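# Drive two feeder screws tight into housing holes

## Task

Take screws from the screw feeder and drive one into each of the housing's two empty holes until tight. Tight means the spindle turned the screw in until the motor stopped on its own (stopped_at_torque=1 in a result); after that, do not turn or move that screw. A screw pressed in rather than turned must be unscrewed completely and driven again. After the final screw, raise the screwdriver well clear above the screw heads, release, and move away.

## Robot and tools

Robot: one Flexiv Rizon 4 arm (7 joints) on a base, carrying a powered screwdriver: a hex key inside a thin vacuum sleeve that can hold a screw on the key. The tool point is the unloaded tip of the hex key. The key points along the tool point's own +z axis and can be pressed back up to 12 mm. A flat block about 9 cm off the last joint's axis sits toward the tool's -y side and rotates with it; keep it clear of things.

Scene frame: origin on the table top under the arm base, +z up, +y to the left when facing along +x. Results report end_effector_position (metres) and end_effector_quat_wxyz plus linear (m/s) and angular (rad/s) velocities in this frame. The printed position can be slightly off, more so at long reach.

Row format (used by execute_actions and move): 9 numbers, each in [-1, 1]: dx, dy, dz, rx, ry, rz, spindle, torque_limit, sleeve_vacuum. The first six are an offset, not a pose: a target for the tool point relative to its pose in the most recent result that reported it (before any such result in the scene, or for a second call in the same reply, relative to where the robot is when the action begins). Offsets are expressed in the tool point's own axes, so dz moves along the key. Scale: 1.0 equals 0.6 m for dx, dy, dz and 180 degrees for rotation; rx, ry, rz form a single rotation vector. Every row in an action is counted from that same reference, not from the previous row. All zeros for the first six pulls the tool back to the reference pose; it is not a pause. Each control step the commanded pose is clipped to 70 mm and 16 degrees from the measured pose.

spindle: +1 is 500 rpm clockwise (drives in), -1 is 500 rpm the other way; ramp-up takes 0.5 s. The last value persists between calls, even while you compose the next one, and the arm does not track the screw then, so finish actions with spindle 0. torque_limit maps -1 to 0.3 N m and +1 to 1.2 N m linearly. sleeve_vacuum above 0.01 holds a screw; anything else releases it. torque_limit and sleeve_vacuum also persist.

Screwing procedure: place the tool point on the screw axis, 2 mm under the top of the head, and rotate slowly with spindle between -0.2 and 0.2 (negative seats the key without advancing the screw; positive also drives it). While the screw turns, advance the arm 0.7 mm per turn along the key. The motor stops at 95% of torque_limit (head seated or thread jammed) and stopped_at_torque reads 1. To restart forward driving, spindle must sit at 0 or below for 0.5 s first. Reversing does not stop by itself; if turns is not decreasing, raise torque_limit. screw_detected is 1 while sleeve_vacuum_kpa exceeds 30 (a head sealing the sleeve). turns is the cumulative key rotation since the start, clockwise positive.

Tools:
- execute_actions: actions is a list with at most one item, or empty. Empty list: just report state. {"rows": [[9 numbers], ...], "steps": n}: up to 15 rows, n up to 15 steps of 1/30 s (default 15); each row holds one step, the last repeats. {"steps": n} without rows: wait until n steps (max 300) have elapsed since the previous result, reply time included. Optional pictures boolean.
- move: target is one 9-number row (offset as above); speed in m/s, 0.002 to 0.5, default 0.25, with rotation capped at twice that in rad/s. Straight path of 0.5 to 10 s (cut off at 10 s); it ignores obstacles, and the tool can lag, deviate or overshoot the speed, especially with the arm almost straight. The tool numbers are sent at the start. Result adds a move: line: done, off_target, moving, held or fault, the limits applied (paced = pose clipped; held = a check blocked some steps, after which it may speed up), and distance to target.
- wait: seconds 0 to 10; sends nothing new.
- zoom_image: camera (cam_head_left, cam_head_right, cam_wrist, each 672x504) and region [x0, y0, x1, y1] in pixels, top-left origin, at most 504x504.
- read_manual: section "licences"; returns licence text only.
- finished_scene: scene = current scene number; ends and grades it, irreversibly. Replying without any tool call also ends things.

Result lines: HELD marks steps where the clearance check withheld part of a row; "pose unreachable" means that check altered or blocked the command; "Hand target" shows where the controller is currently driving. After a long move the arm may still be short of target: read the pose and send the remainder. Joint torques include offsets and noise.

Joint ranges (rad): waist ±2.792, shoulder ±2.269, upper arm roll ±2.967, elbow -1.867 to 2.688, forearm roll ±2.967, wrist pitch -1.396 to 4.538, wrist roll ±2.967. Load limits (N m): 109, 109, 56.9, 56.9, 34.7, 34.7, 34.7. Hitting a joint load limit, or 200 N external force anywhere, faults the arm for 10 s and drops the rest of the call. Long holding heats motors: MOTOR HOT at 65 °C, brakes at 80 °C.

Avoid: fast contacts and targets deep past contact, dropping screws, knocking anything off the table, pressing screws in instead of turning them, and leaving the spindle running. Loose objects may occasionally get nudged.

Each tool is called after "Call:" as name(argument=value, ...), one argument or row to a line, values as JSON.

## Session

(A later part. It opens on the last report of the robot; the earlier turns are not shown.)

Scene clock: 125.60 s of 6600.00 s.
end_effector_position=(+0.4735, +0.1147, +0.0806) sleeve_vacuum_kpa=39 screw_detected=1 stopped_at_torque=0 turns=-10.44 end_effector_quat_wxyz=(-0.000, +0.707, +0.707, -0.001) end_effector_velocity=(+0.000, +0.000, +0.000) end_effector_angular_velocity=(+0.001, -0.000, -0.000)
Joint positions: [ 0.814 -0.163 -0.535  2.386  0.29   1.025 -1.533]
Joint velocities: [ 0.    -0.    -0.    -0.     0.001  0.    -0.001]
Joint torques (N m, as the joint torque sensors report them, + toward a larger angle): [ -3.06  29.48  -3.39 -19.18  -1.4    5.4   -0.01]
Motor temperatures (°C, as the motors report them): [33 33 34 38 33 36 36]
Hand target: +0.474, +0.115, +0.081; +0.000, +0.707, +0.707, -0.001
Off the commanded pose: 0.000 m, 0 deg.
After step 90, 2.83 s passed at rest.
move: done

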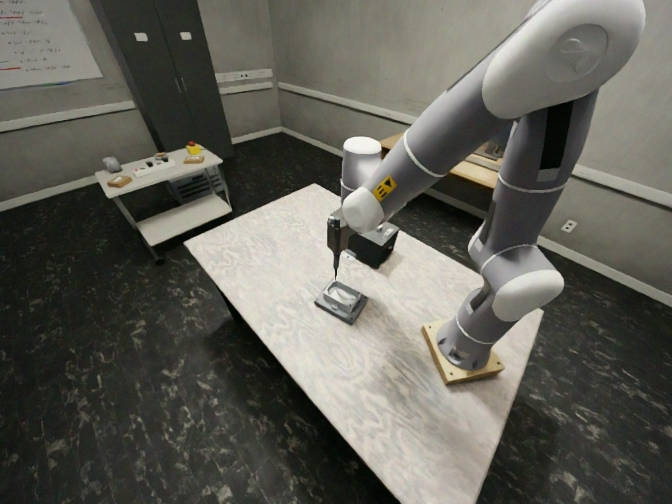

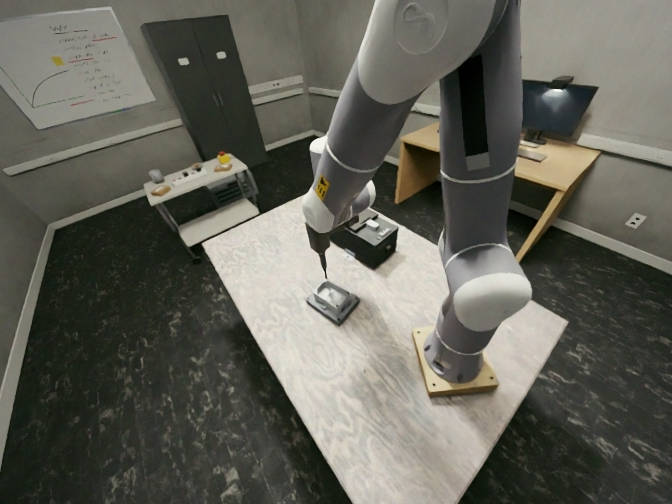

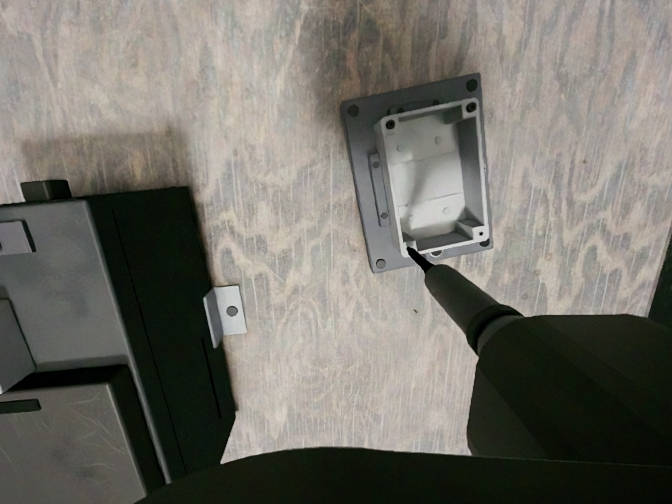

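Nearly touching. Drive slowly.

Call:
move(
  target=[0.0007,0.001,0.01,0,0,0,0.3,0,1],
  speed=0.002,
)

Call:
execute_actions(
  actions=[
    {"rows":[[0,0,0,0,0,0,0,0,1]],"steps":5},
  ],
  pictures=false,
)

Call:
zoom_image(
  camera="cam_wrist",
  region=[380,220,450,280],
)

Call:
zoom_image(
  camera="cam_head_left",
  region=[310,260,360,300],
)

Scene clock: 133.10 s of 6600.00 s.
end_effector_position=(+0.4740, +0.1152, +0.0747) sleeve_vacuum_kpa=40 screw_detected=1 stopped_at_torque=0 turns=-2.51 end_effector_quat_wxyz=(-0.000, +0.707, +0.707, -0.001) end_effector_velocity=(-0.000, -0.000, -0.000) end_effector_angular_velocity=(+0.000, +0.000, -0.000)
Joint positions: [ 0.812 -0.187 -0.53   2.379  0.317  1.035 -1.552]
Joint velocities: [ 0.    -0.     0.     0.     0.001  0.    -0.   ]
Joint torques (N m, as the joint torque sensors report them, + toward a larger angle): [ -2.95  28.35  -3.74 -18.06  -1.42   5.3   -0.16]
Motor temperatures (°C, as the motors report them): [33 33 34 37 33 36 36]
Hand target: +0.474, +0.115, +0.075; -0.000, +0.707, +0.707, -0.001
Off the commanded pose: 0.000 m, 0 deg.
After step 90, 1.27 s passed at rest.
move: done

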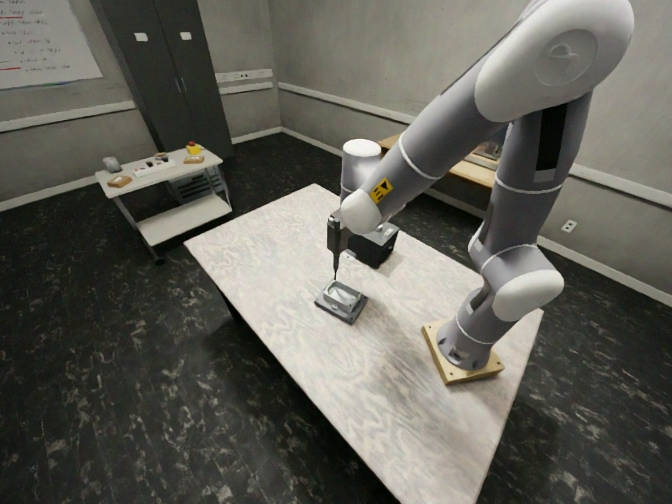

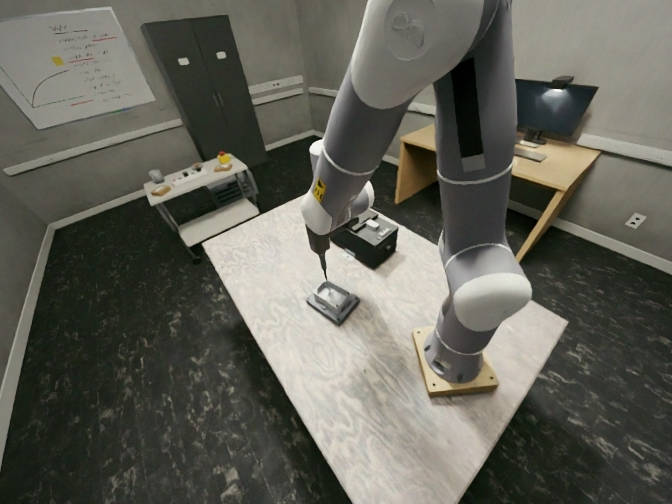

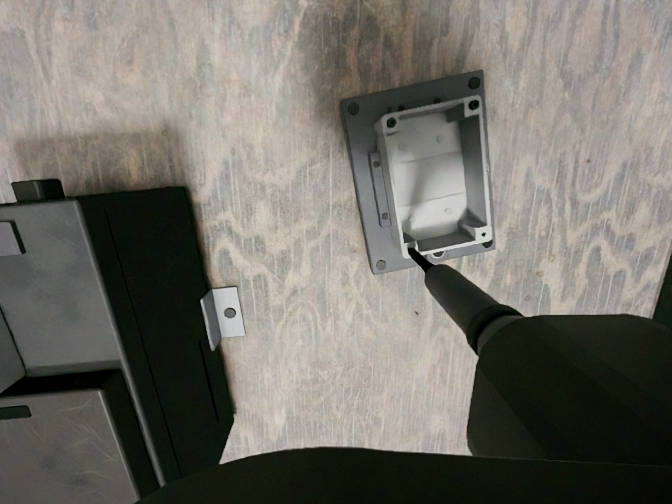

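Scene clock: 133.27 s of 6600.00 s.
end_effector_position=(+0.4741, +0.1153, +0.0747) sleeve_vacuum_kpa=40 screw_detected=1 stopped_at_torque=0 turns=-2.51 end_effector_quat_wxyz=(-0.000, +0.707, +0.707, -0.001) end_effector_velocity=(-0.000, +0.000, +0.000) end_effector_angular_velocity=(+0.000, +0.000, +0.000)
Joint positions: [ 0.812 -0.187 -0.53   2.379  0.317  1.035 -1.552]
Joint velocities: [ 0.     0.001  0.     0.    -0.    -0.    -0.   ]
Joint torques (N m, as the joint torque sensors report them, + toward a larger angle): [ -2.26  30.5   -3.97 -18.25  -1.7    4.4    0.23]
Motor temperatures (°C, as the motors report them): [33 33 34 37 33 36 36]
Hand target: +0.474, +0.115, +0.075; -0.000, +0.707, +0.707, -0.001
Off the commanded pose: 0.000 m, 0 deg.
Steps of this call (steps 1 to 5: all 5 steps of this action). Readings (end_effector_position | what the end effector reports):
1: (+0.4740, +0.1152, +0.0747) | sleeve_vacuum_kpa=40 screw_detected=1 stopped_at_torque=0 turns=-2.51
2: (+0.4740, +0.1153, +0.0747) | sleeve_vacuum_kpa=40 screw_detected=1 stopped_at_torque=0 turns=-2.51
4: (+0.4741, +0.1153, +0.0747) | sleeve_vacuum_kpa=40 screw_detected=1 stopped_at_torque=0 turns=-2.51
5: the state above

Region (380, 220, 450, 280) of cam_wrist's 672x504 image, scaled by 7.200, with more detail than that image has; it fills the top 432 rows of this view, and the rest is white.

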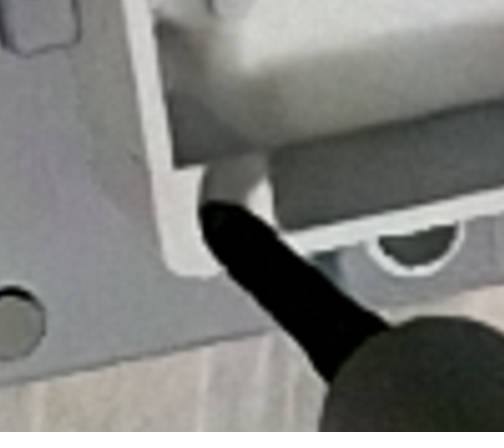

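Region (310, 260, 360, 300) of cam_head_left's 672x504 image, scaled by 10.080, with more detail than that image has; it fills the top 403 rows of this view, and the rest is white.

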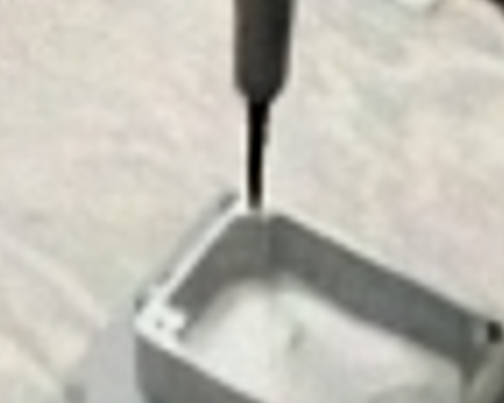

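Seems to be entering.

Call:
move(
  target=[0,0,0.014,0,0,0,0.4,0,1],
  speed=0.0025,
)

Call:
execute_actions(
  actions=[
    {"rows":[[0,0,0,0,0,0,0,0,1]],"steps":3},
  ],
  pictures=false,
)

Call:
zoom_image(
  camera="cam_wrist",
  region=[380,190,520,290],
)

Scene clock: 140.53 s of 6600.00 s.
end_effector_position=(+0.4740, +0.1153, +0.0664) sleeve_vacuum_kpa=40 screw_detected=1 stopped_at_torque=1 turns=6.39 end_effector_quat_wxyz=(-0.000, +0.707, +0.707, -0.001) end_effector_velocity=(+0.000, -0.000, -0.000) end_effector_angular_velocity=(-0.000, -0.000, -0.000)
Joint positions: [ 0.808 -0.218 -0.521  2.37   0.353  1.051 -1.578]
Joint velocities: [-0.    -0.    -0.    -0.     0.     0.    -0.001]
Joint torques (N m, as the joint torque sensors report them, + toward a larger angle): [ -2.89  29.53  -4.06 -17.26  -1.48   5.28  -0.42]
Motor temperatures (°C, as the motors report them): [33 33 34 37 33 36 36]
Hand target: +0.474, +0.115, +0.066; -0.000, +0.707, +0.707, -0.001
Off the commanded pose: 0.000 m, 0 deg.
After step 90, 0.70 s passed at rest.
move: done

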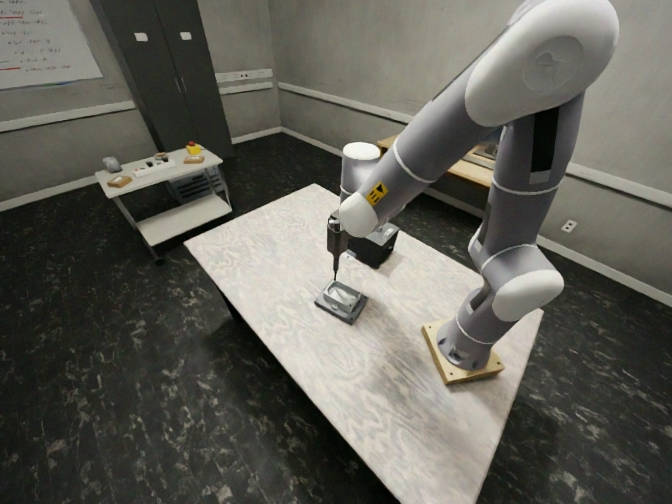

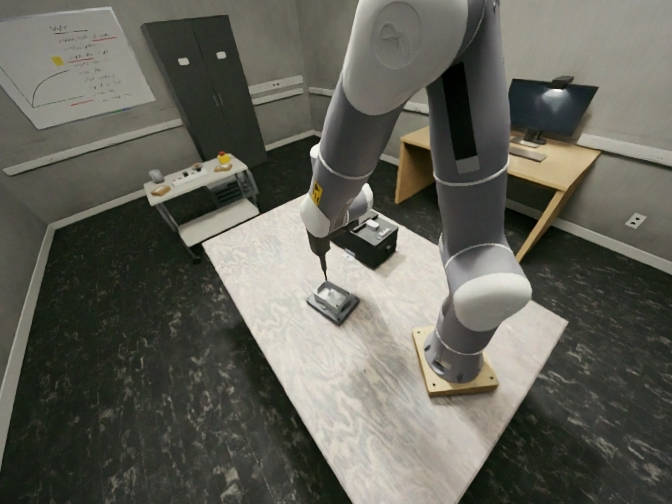

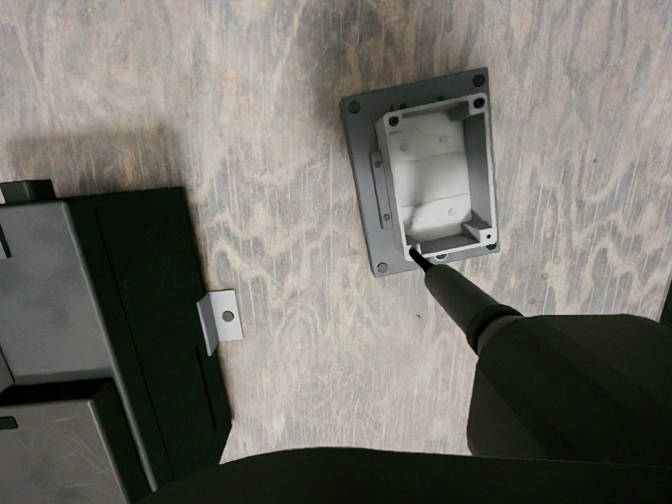

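Scene clock: 140.63 s of 6600.00 s.
end_effector_position=(+0.4740, +0.1153, +0.0664) sleeve_vacuum_kpa=40 screw_detected=1 stopped_at_torque=1 turns=6.39 end_effector_quat_wxyz=(-0.000, +0.707, +0.707, -0.001) end_effector_velocity=(-0.000, +0.000, +0.000) end_effector_angular_velocity=(+0.000, -0.000, -0.000)
Joint positions: [ 0.808 -0.218 -0.521  2.37   0.353  1.051 -1.578]
Joint velocities: [ 0.     0.001  0.     0.     0.    -0.     0.   ]
Joint torques (N m, as the joint torque sensors report them, + toward a larger angle): [ -2.17  30.95  -4.16 -17.64  -1.78   4.65   0.06]
Motor temperatures (°C, as the motors report them): [33 33 34 37 33 36 36]
Hand target: +0.474, +0.115, +0.066; -0.000, +0.707, +0.707, -0.001
Off the commanded pose: 0.000 m, 0 deg.
Steps of this call (steps 1 to 3: all 3 steps of this action). Readings (end_effector_position | what the end effector reports):
1: (+0.4740, +0.1153, +0.0664) | sleeve_vacuum_kpa=40 screw_detected=1 stopped_at_torque=1 turns=6.39
2: (+0.4740, +0.1153, +0.0664) | sleeve_vacuum_kpa=40 screw_detected=1 stopped_at_torque=1 turns=6.39
3: the state above

Region (380, 190, 520, 290) of cam_wrist's 672x504 image, scaled by 3.600, with more detail than that image has; it fills the top 360 rows of this view, and the rest is white.

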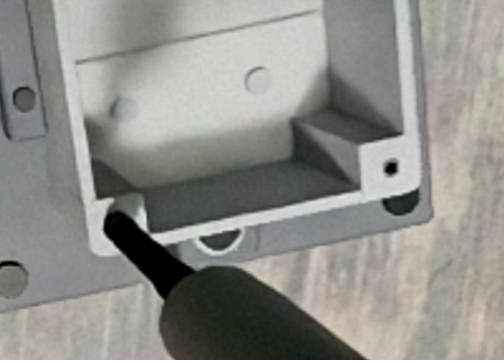

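Call:
move(
  target=[0,0,-0.2,0,0,0,0,0,0],
  speed=0.15,
)

Call:
move(
  target=[-0.4835,-0.0458,0,0,0,0,0,0,0],
)

Scene clock: 145.10 s of 6600.00 s.
end_effector_position=(+0.4742, +0.1155, +0.1865) sleeve_vacuum_kpa=0 screw_detected=0 stopped_at_torque=1 turns=6.39 end_effector_quat_wxyz=(-0.001, +0.707, +0.707, -0.001) end_effector_velocity=(-0.001, -0.000, +0.000) end_effector_angular_velocity=(-0.001, +0.001, -0.001)
Joint positions: [ 0.786  0.176 -0.528  2.368 -0.025  0.73  -1.302]
Joint velocities: [ 0.     0.001  0.     0.    -0.001 -0.003  0.002]
Joint torques (N m, as the joint torque sensors report them, + toward a larger angle): [ -3.65  24.14   1.24 -26.82  -2.86   3.46   0.49]
Motor temperatures (°C, as the motors report them): [33 33 34 37 33 36 36]
Hand target: +0.474, +0.115, +0.187; -0.001, +0.708, +0.707, -0.001
Off the commanded pose: 0.000 m, 0 deg.
After step 90, 0.27 s passed at rest.
move: done

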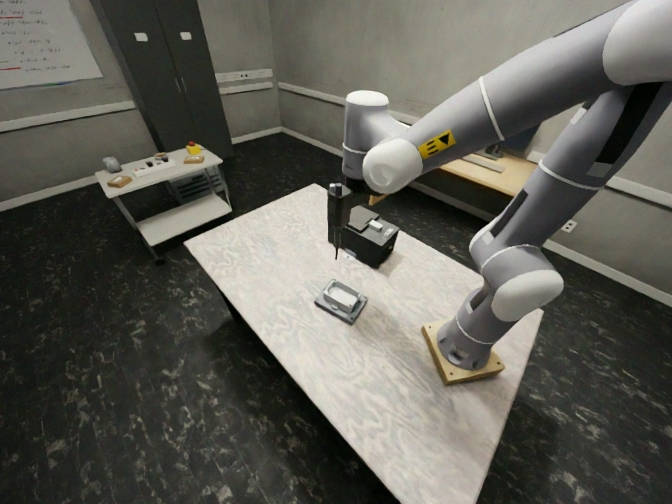

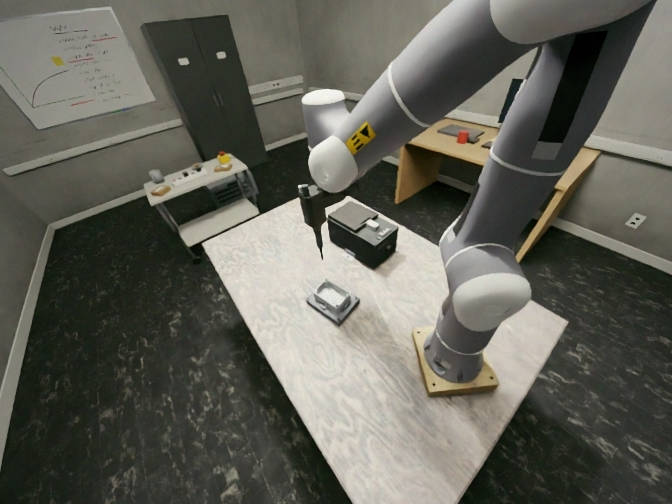

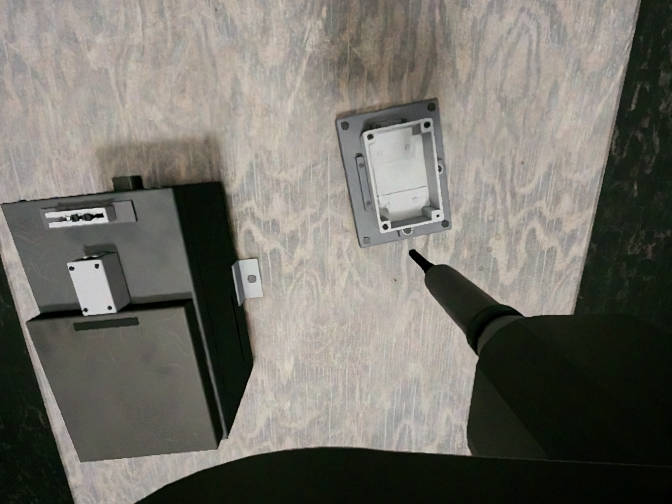

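Scene clock: 146.77 s of 6600.00 s.
end_effector_position=(+0.4458, -0.1754, +0.1868) sleeve_vacuum_kpa=0 screw_detected=0 stopped_at_torque=1 turns=6.39 end_effector_quat_wxyz=(+0.000, +0.707, +0.707, -0.001) end_effector_velocity=(-0.000, -0.000, -0.000) end_effector_angular_velocity=(+0.007, +0.004, +0.000)
Joint positions: [ 0.593 -0.071 -1.045  2.203  0.215  0.676 -2.163]
Joint velocities: [-0.007 -0.017 -0.002 -0.015  0.023 -0.016 -0.021]
Joint torques (N m, as the joint torque sensors report them, + toward a larger angle): [ -4.32  21.47  -5.18 -25.69  -3.01   3.59   0.31]
Motor temperatures (°C, as the motors report them): [33 33 34 37 33 36 36]
Hand target: +0.446, -0.175, +0.187; +0.000, +0.707, +0.707, -0.001
Off the commanded pose: 0.001 m, 0 deg.
move: done

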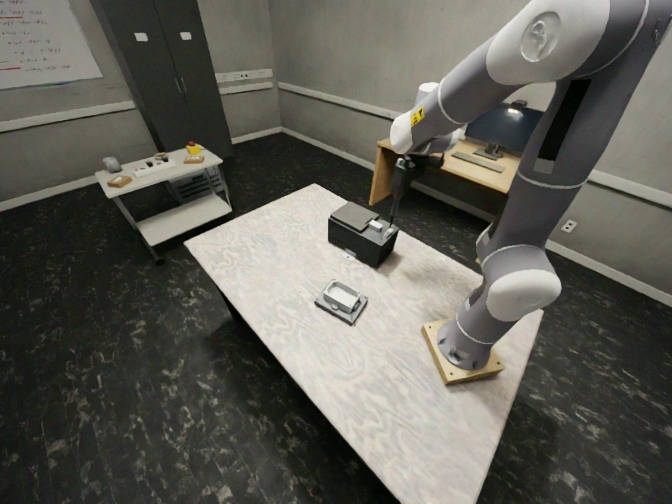

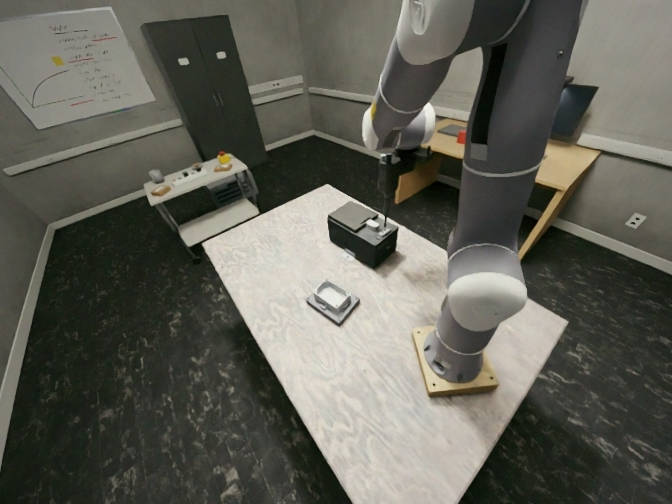

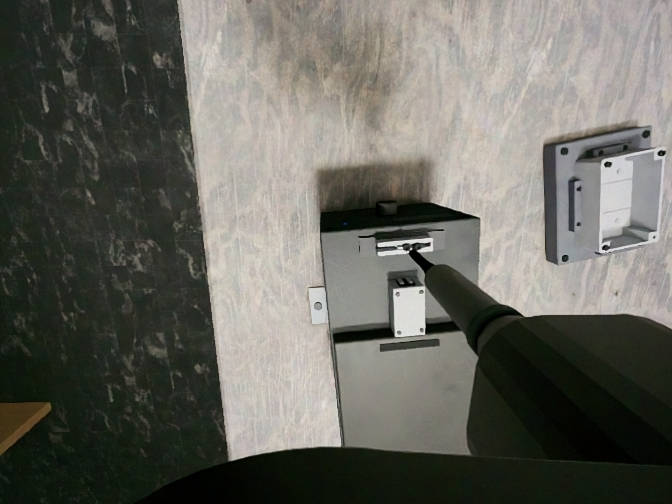

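Call:
move(
  target=[0.001,0.0008,0.035,0,0,0,-0.2,0,1],
  speed=0.012,
)

Call:
execute_actions(
  actions=[
    {"rows":[[0,0,0,0,0,0,0,0,1]],"steps":3},
  ],
  pictures=false,
)

Call:
zoom_image(
  camera="cam_wrist",
  region=[380,220,450,280],
)

Scene clock: 154.17 s of 6600.00 s.
end_effector_position=(+0.4463, -0.1748, +0.1659) sleeve_vacuum_kpa=40 screw_detected=1 stopped_at_torque=1 turns=3.17 end_effector_quat_wxyz=(+0.000, +0.707, +0.707, -0.001) end_effector_velocity=(+0.000, -0.000, -0.000) end_effector_angular_velocity=(+0.000, -0.001, +0.000)
Joint positions: [ 0.57  -0.163 -1.026  2.193  0.323  0.701 -2.238]
Joint velocities: [-0.    -0.002  0.    -0.001  0.003  0.    -0.002]
Joint torques (N m, as the joint torque sensors report them, + toward a larger angle): [ -4.36  23.06  -5.83 -24.23  -2.52   4.63   0.03]
Motor temperatures (°C, as the motors report them): [33 33 34 38 33 36 36]
Hand target: +0.446, -0.175, +0.166; +0.000, +0.707, +0.707, -0.001
Off the commanded pose: 0.000 m, 0 deg.
After step 90, 2.43 s passed at rest.
move: done

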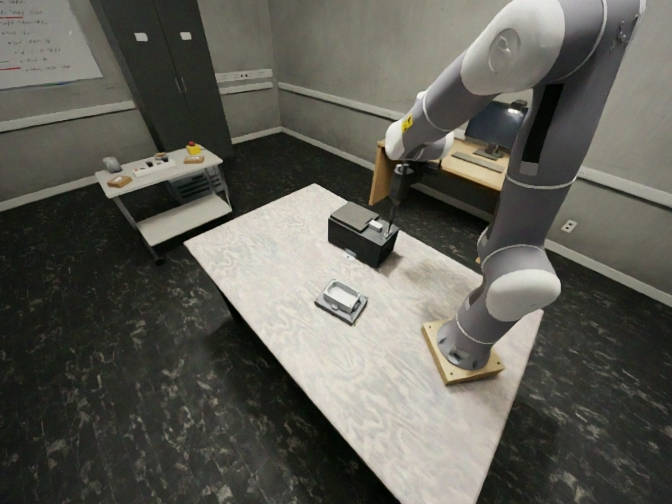

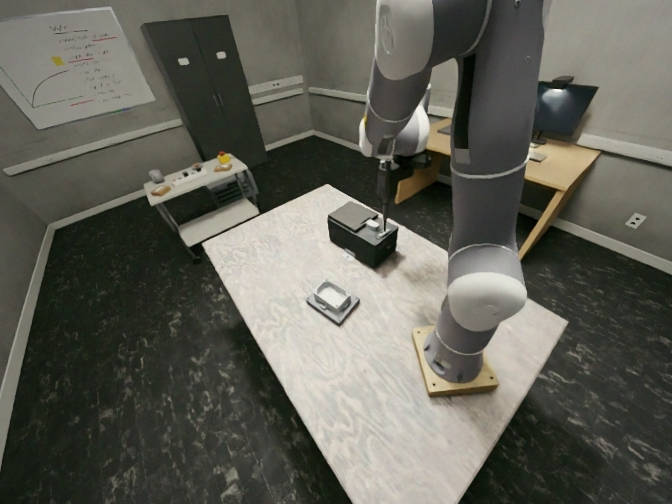

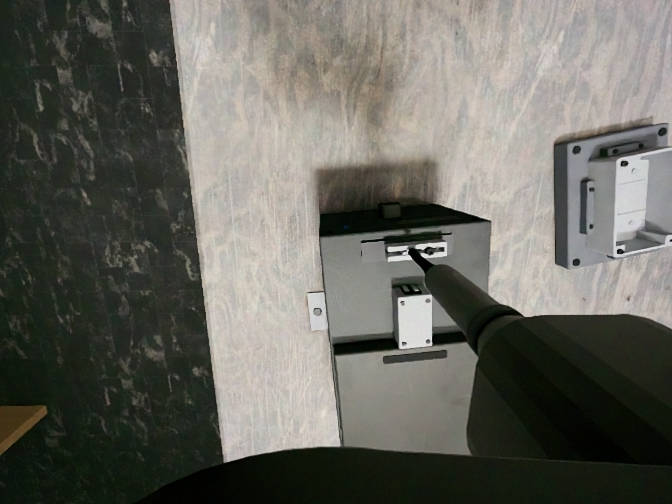

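Scene clock: 154.27 s of 6600.00 s.
end_effector_position=(+0.4463, -0.1748, +0.1659) sleeve_vacuum_kpa=40 screw_detected=1 stopped_at_torque=1 turns=3.17 end_effector_quat_wxyz=(+0.000, +0.707, +0.707, -0.001) end_effector_velocity=(+0.001, -0.000, +0.000) end_effector_angular_velocity=(-0.000, -0.001, -0.000)
Joint positions: [ 0.57  -0.163 -1.026  2.192  0.323  0.701 -2.238]
Joint velocities: [ 0.     0.    -0.    -0.001  0.    -0.    -0.   ]
Joint torques (N m, as the joint torque sensors report them, + toward a larger angle): [ -4.38  24.16  -6.75 -23.69  -2.75   4.21  -0.02]
Motor temperatures (°C, as the motors report them): [33 33 34 38 33 36 36]
Hand target: +0.446, -0.175, +0.166; +0.000, +0.707, +0.707, -0.001
Off the commanded pose: 0.000 m, 0 deg.
Steps of this call (steps 1 to 3: all 3 steps of this action). Readings (end_effector_position | what the end effector reports):
1: (+0.4463, -0.1748, +0.1659) | sleeve_vacuum_kpa=40 screw_detected=1 stopped_at_torque=1 turns=3.17
2: (+0.4463, -0.1748, +0.1659) | sleeve_vacuum_kpa=40 screw_detected=1 stopped_at_torque=1 turns=3.17
3: the state above

Region (380, 220, 450, 280) of cam_wrist's 672x504 image, scaled by 7.200, with more detail than that image has; it fills the top 432 rows of this view, and the rest is white.

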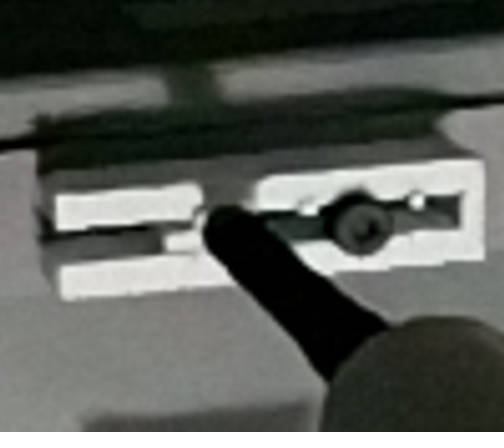

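Call:
move(
  target=[0,0,-0.06,0,0,0,0,0,1],
  speed=0.05,
)

Call:
move(
  target=[0.2,0.0245,0,0,0,0,0,0,1],
  speed=0.15,
)

Call:
move(
  target=[0.393,0,0.184,0,0,0,0,0,1],
  speed=0.18,
)

Call:
wait(
  seconds=0.3,
)

Call:
zoom_image(
  camera="cam_wrist",
  region=[380,220,450,280],
)

Scene clock: 160.53 s of 6600.00 s.
end_effector_position=(+0.4465, -0.1749, +0.2019) sleeve_vacuum_kpa=39 screw_detected=1 stopped_at_torque=1 turns=3.17 end_effector_quat_wxyz=(+0.000, +0.707, +0.707, -0.001) end_effector_velocity=(-0.001, +0.000, +0.000) end_effector_angular_velocity=(-0.001, +0.002, -0.000)
Joint positions: [ 0.6   -0.004 -1.044  2.205  0.138  0.653 -2.105]
Joint velocities: [ 0.     0.005  0.002  0.003 -0.008 -0.001  0.007]
Joint torques (N m, as the joint torque sensors report them, + toward a larger angle): [ -4.18  19.94  -3.01 -26.04  -3.03   3.53   0.35]
Motor temperatures (°C, as the motors report them): [33 33 34 38 33 36 36]
Hand target: +0.446, -0.175, +0.202; +0.000, +0.707, +0.707, -0.001
Off the commanded pose: 0.000 m, 0 deg.
After step 90, 2.23 s passed at rest.
move: done

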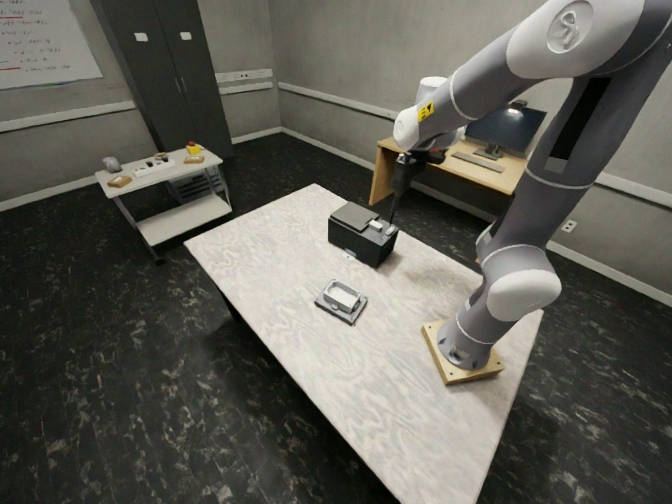

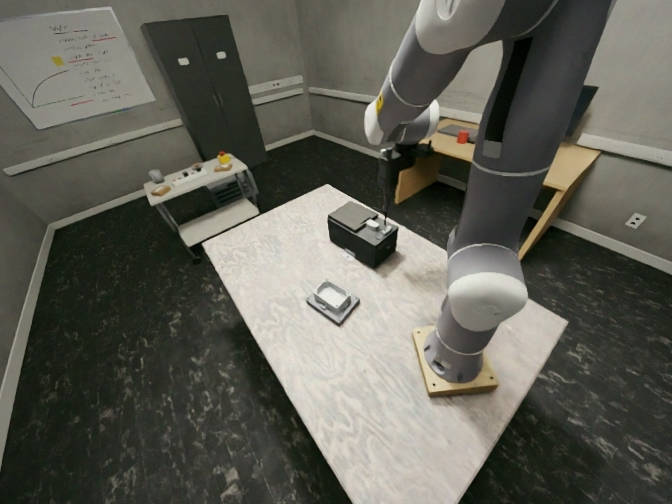

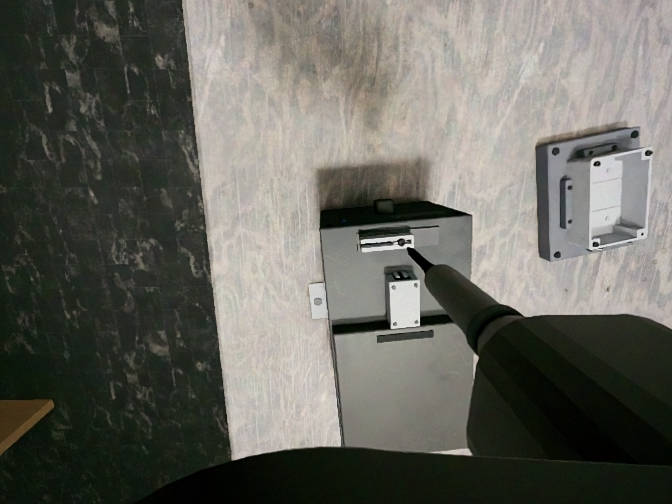

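Scene clock: 161.70 s of 6600.00 s.
end_effector_position=(+0.4615, -0.0546, +0.2016) sleeve_vacuum_kpa=39 screw_detected=1 stopped_at_torque=1 turns=3.17 end_effector_quat_wxyz=(-0.000, +0.707, +0.707, -0.001) end_effector_velocity=(+0.000, +0.001, +0.000) end_effector_angular_velocity=(-0.001, -0.001, -0.001)
Joint positions: [ 0.637  0.186 -0.78   2.339 -0.045  0.686 -1.688]
Joint velocities: [-0.     0.001  0.002  0.001 -0.001  0.001  0.004]
Joint torques (N m, as the joint torque sensors report them, + toward a larger angle): [ -4.16  20.23   2.21 -27.06  -3.13   5.15   0.47]
Motor temperatures (°C, as the motors report them): [33 33 34 38 33 36 36]
Hand target: +0.462, -0.055, +0.202; +0.000, +0.707, +0.707, -0.001
Off the commanded pose: 0.000 m, 0 deg.
move: done

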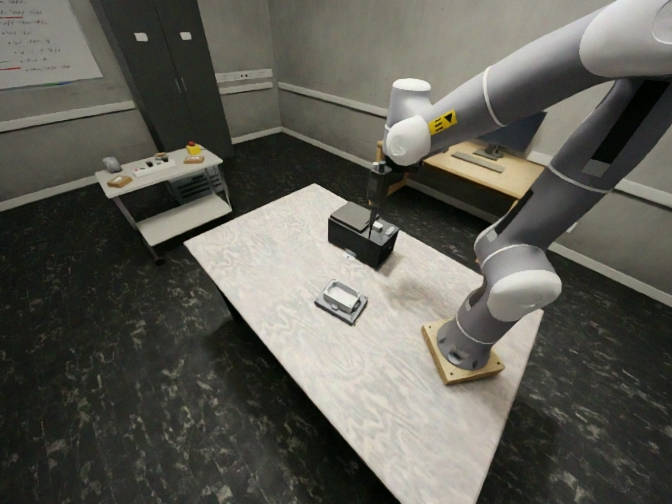

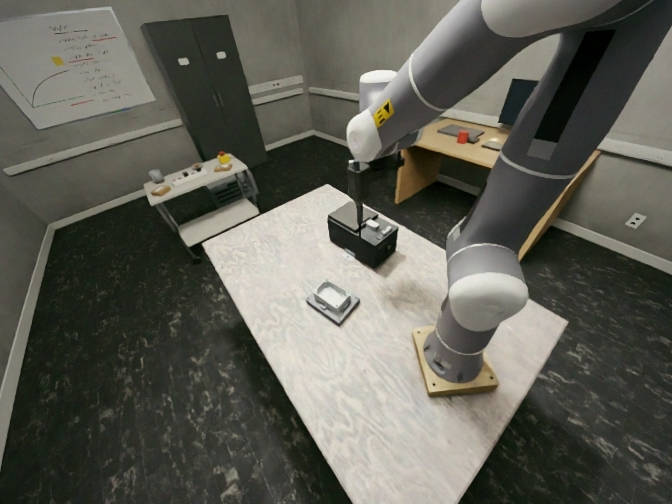

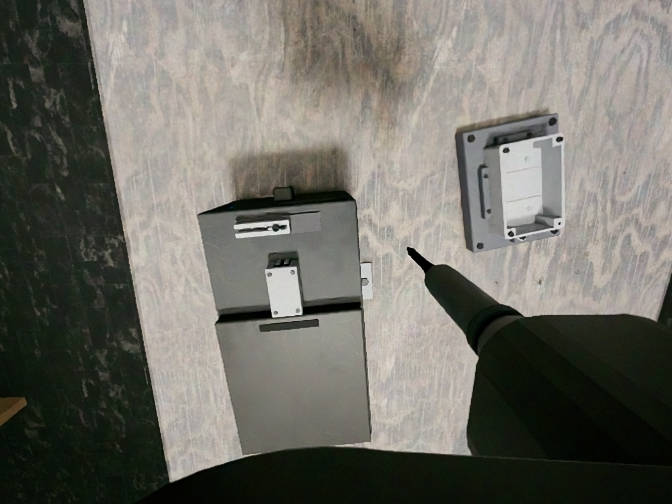

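Scene clock: 163.57 s of 6600.00 s.
end_effector_position=(+0.4620, +0.1816, +0.0909) sleeve_vacuum_kpa=39 screw_detected=1 stopped_at_torque=1 turns=3.17 end_effector_quat_wxyz=(-0.000, +0.707, +0.707, -0.001) end_effector_velocity=(+0.000, +0.000, -0.000) end_effector_angular_velocity=(+0.001, +0.000, -0.000)
Joint positions: [ 0.943 -0.095 -0.516  2.42   0.191  1.02  -1.305]
Joint velocities: [-0.    -0.001  0.001 -0.001  0.002  0.    -0.001]
Joint torques (N m, as the joint torque sensors report them, + toward a larger angle): [ -1.34  28.84  -1.23 -19.81  -1.58   5.47  -0.13]
Motor temperatures (°C, as the motors report them): [33 33 34 38 33 36 36]
Hand target: +0.462, +0.182, +0.091; -0.000, +0.707, +0.707, -0.001
Off the commanded pose: 0.001 m, 0 deg.
move: done

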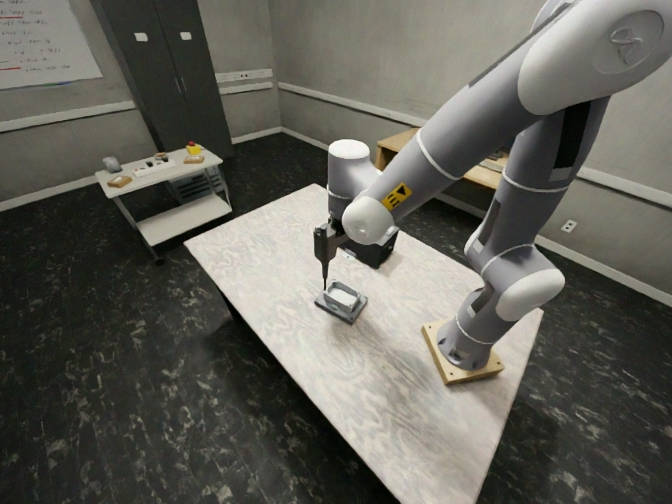

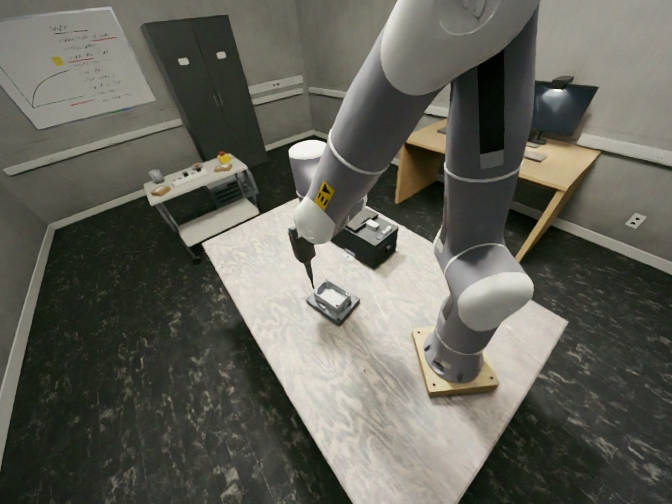

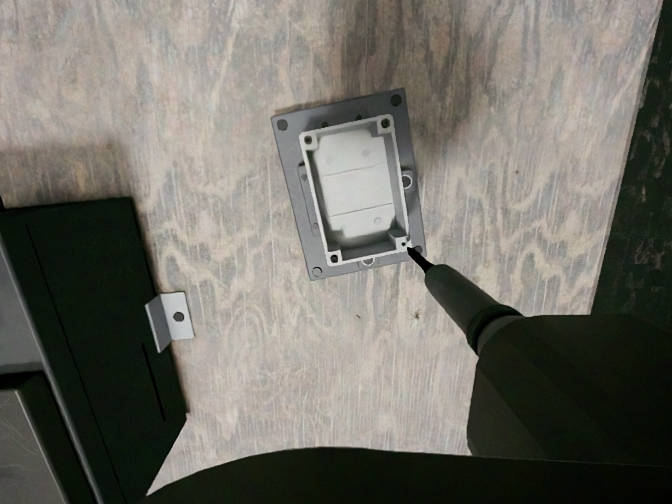

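Scene clock: 163.87 s of 6600.00 s.
end_effector_position=(+0.4620, +0.1816, +0.0909) sleeve_vacuum_kpa=39 screw_detected=1 stopped_at_torque=1 turns=3.17 end_effector_quat_wxyz=(-0.000, +0.707, +0.707, -0.001) end_effector_velocity=(+0.000, +0.000, +0.000) end_effector_angular_velocity=(+0.000, -0.001, -0.000)
Joint positions: [ 0.943 -0.095 -0.516  2.42   0.191  1.02  -1.305]
Joint velocities: [-0.  0. -0. -0.  0.  0. -0.]
Joint torques (N m, as the joint torque sensors report them, + toward a larger angle): [ -1.09  28.02  -1.56 -20.46  -1.76   5.63   0.  ]
Motor temperatures (°C, as the motors report them): [33 33 34 38 33 36 36]
Hand target: +0.462, +0.182, +0.091; -0.000, +0.707, +0.707, -0.001
Off the commanded pose: 0.001 m, 0 deg.
Steps of this call (steps 1 to 9: nothing new was sent). Readings (end_effector_position | what the end effector reports):
1: (+0.4620, +0.1816, +0.0909) | sleeve_vacuum_kpa=39 screw_detected=1 stopped_at_torque=1 turns=3.17
2: (+0.4620, +0.1816, +0.0909) | sleeve_vacuum_kpa=39 screw_detected=1 stopped_at_torque=1 turns=3.17
4: (+0.4620, +0.1816, +0.0909) | sleeve_vacuum_kpa=39 screw_detected=1 stopped_at_torque=1 turns=3.17
8: (+0.4620, +0.1816, +0.0909) | sleeve_vacuum_kpa=39 screw_detected=1 stopped_at_torque=1 turns=3.17
9: the state above

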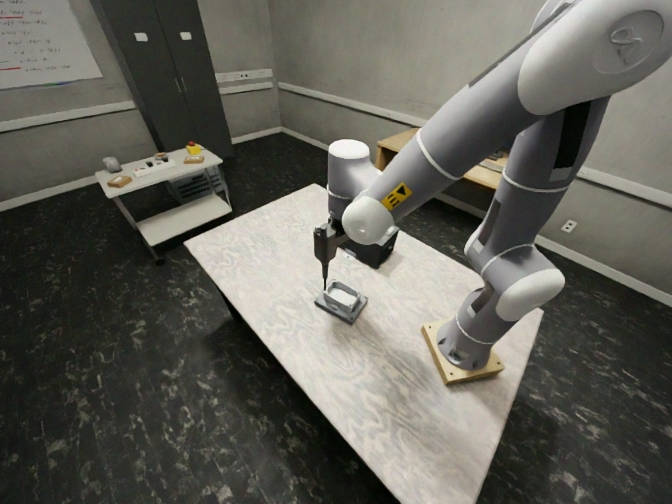

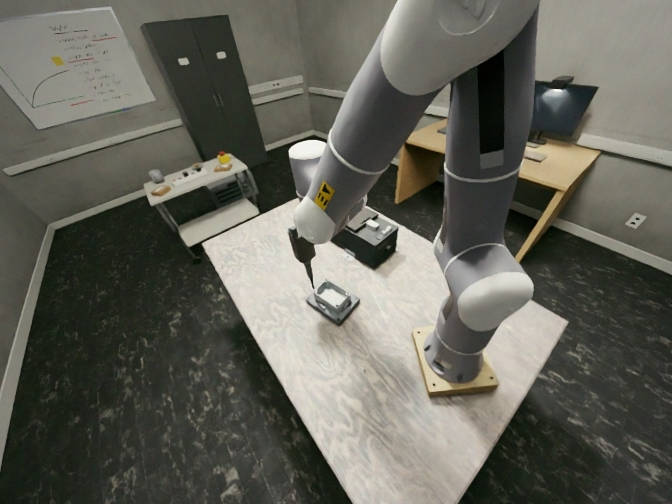

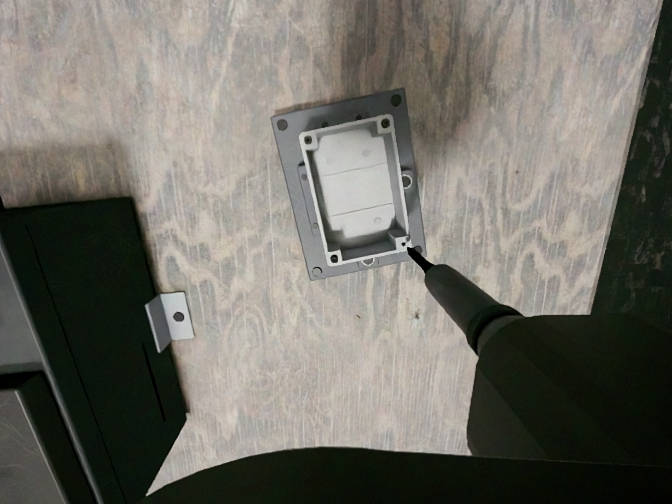

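Region (380, 220, 450, 280) of cam_wrist's 672x504 image, scaled by 7.200, with more detail than that image has; it fills the top 432 rows of this view, and the rest is white.

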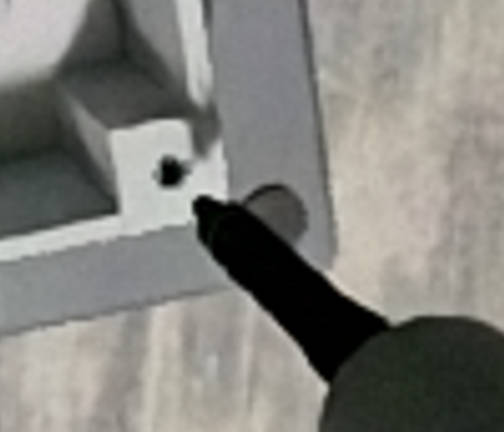

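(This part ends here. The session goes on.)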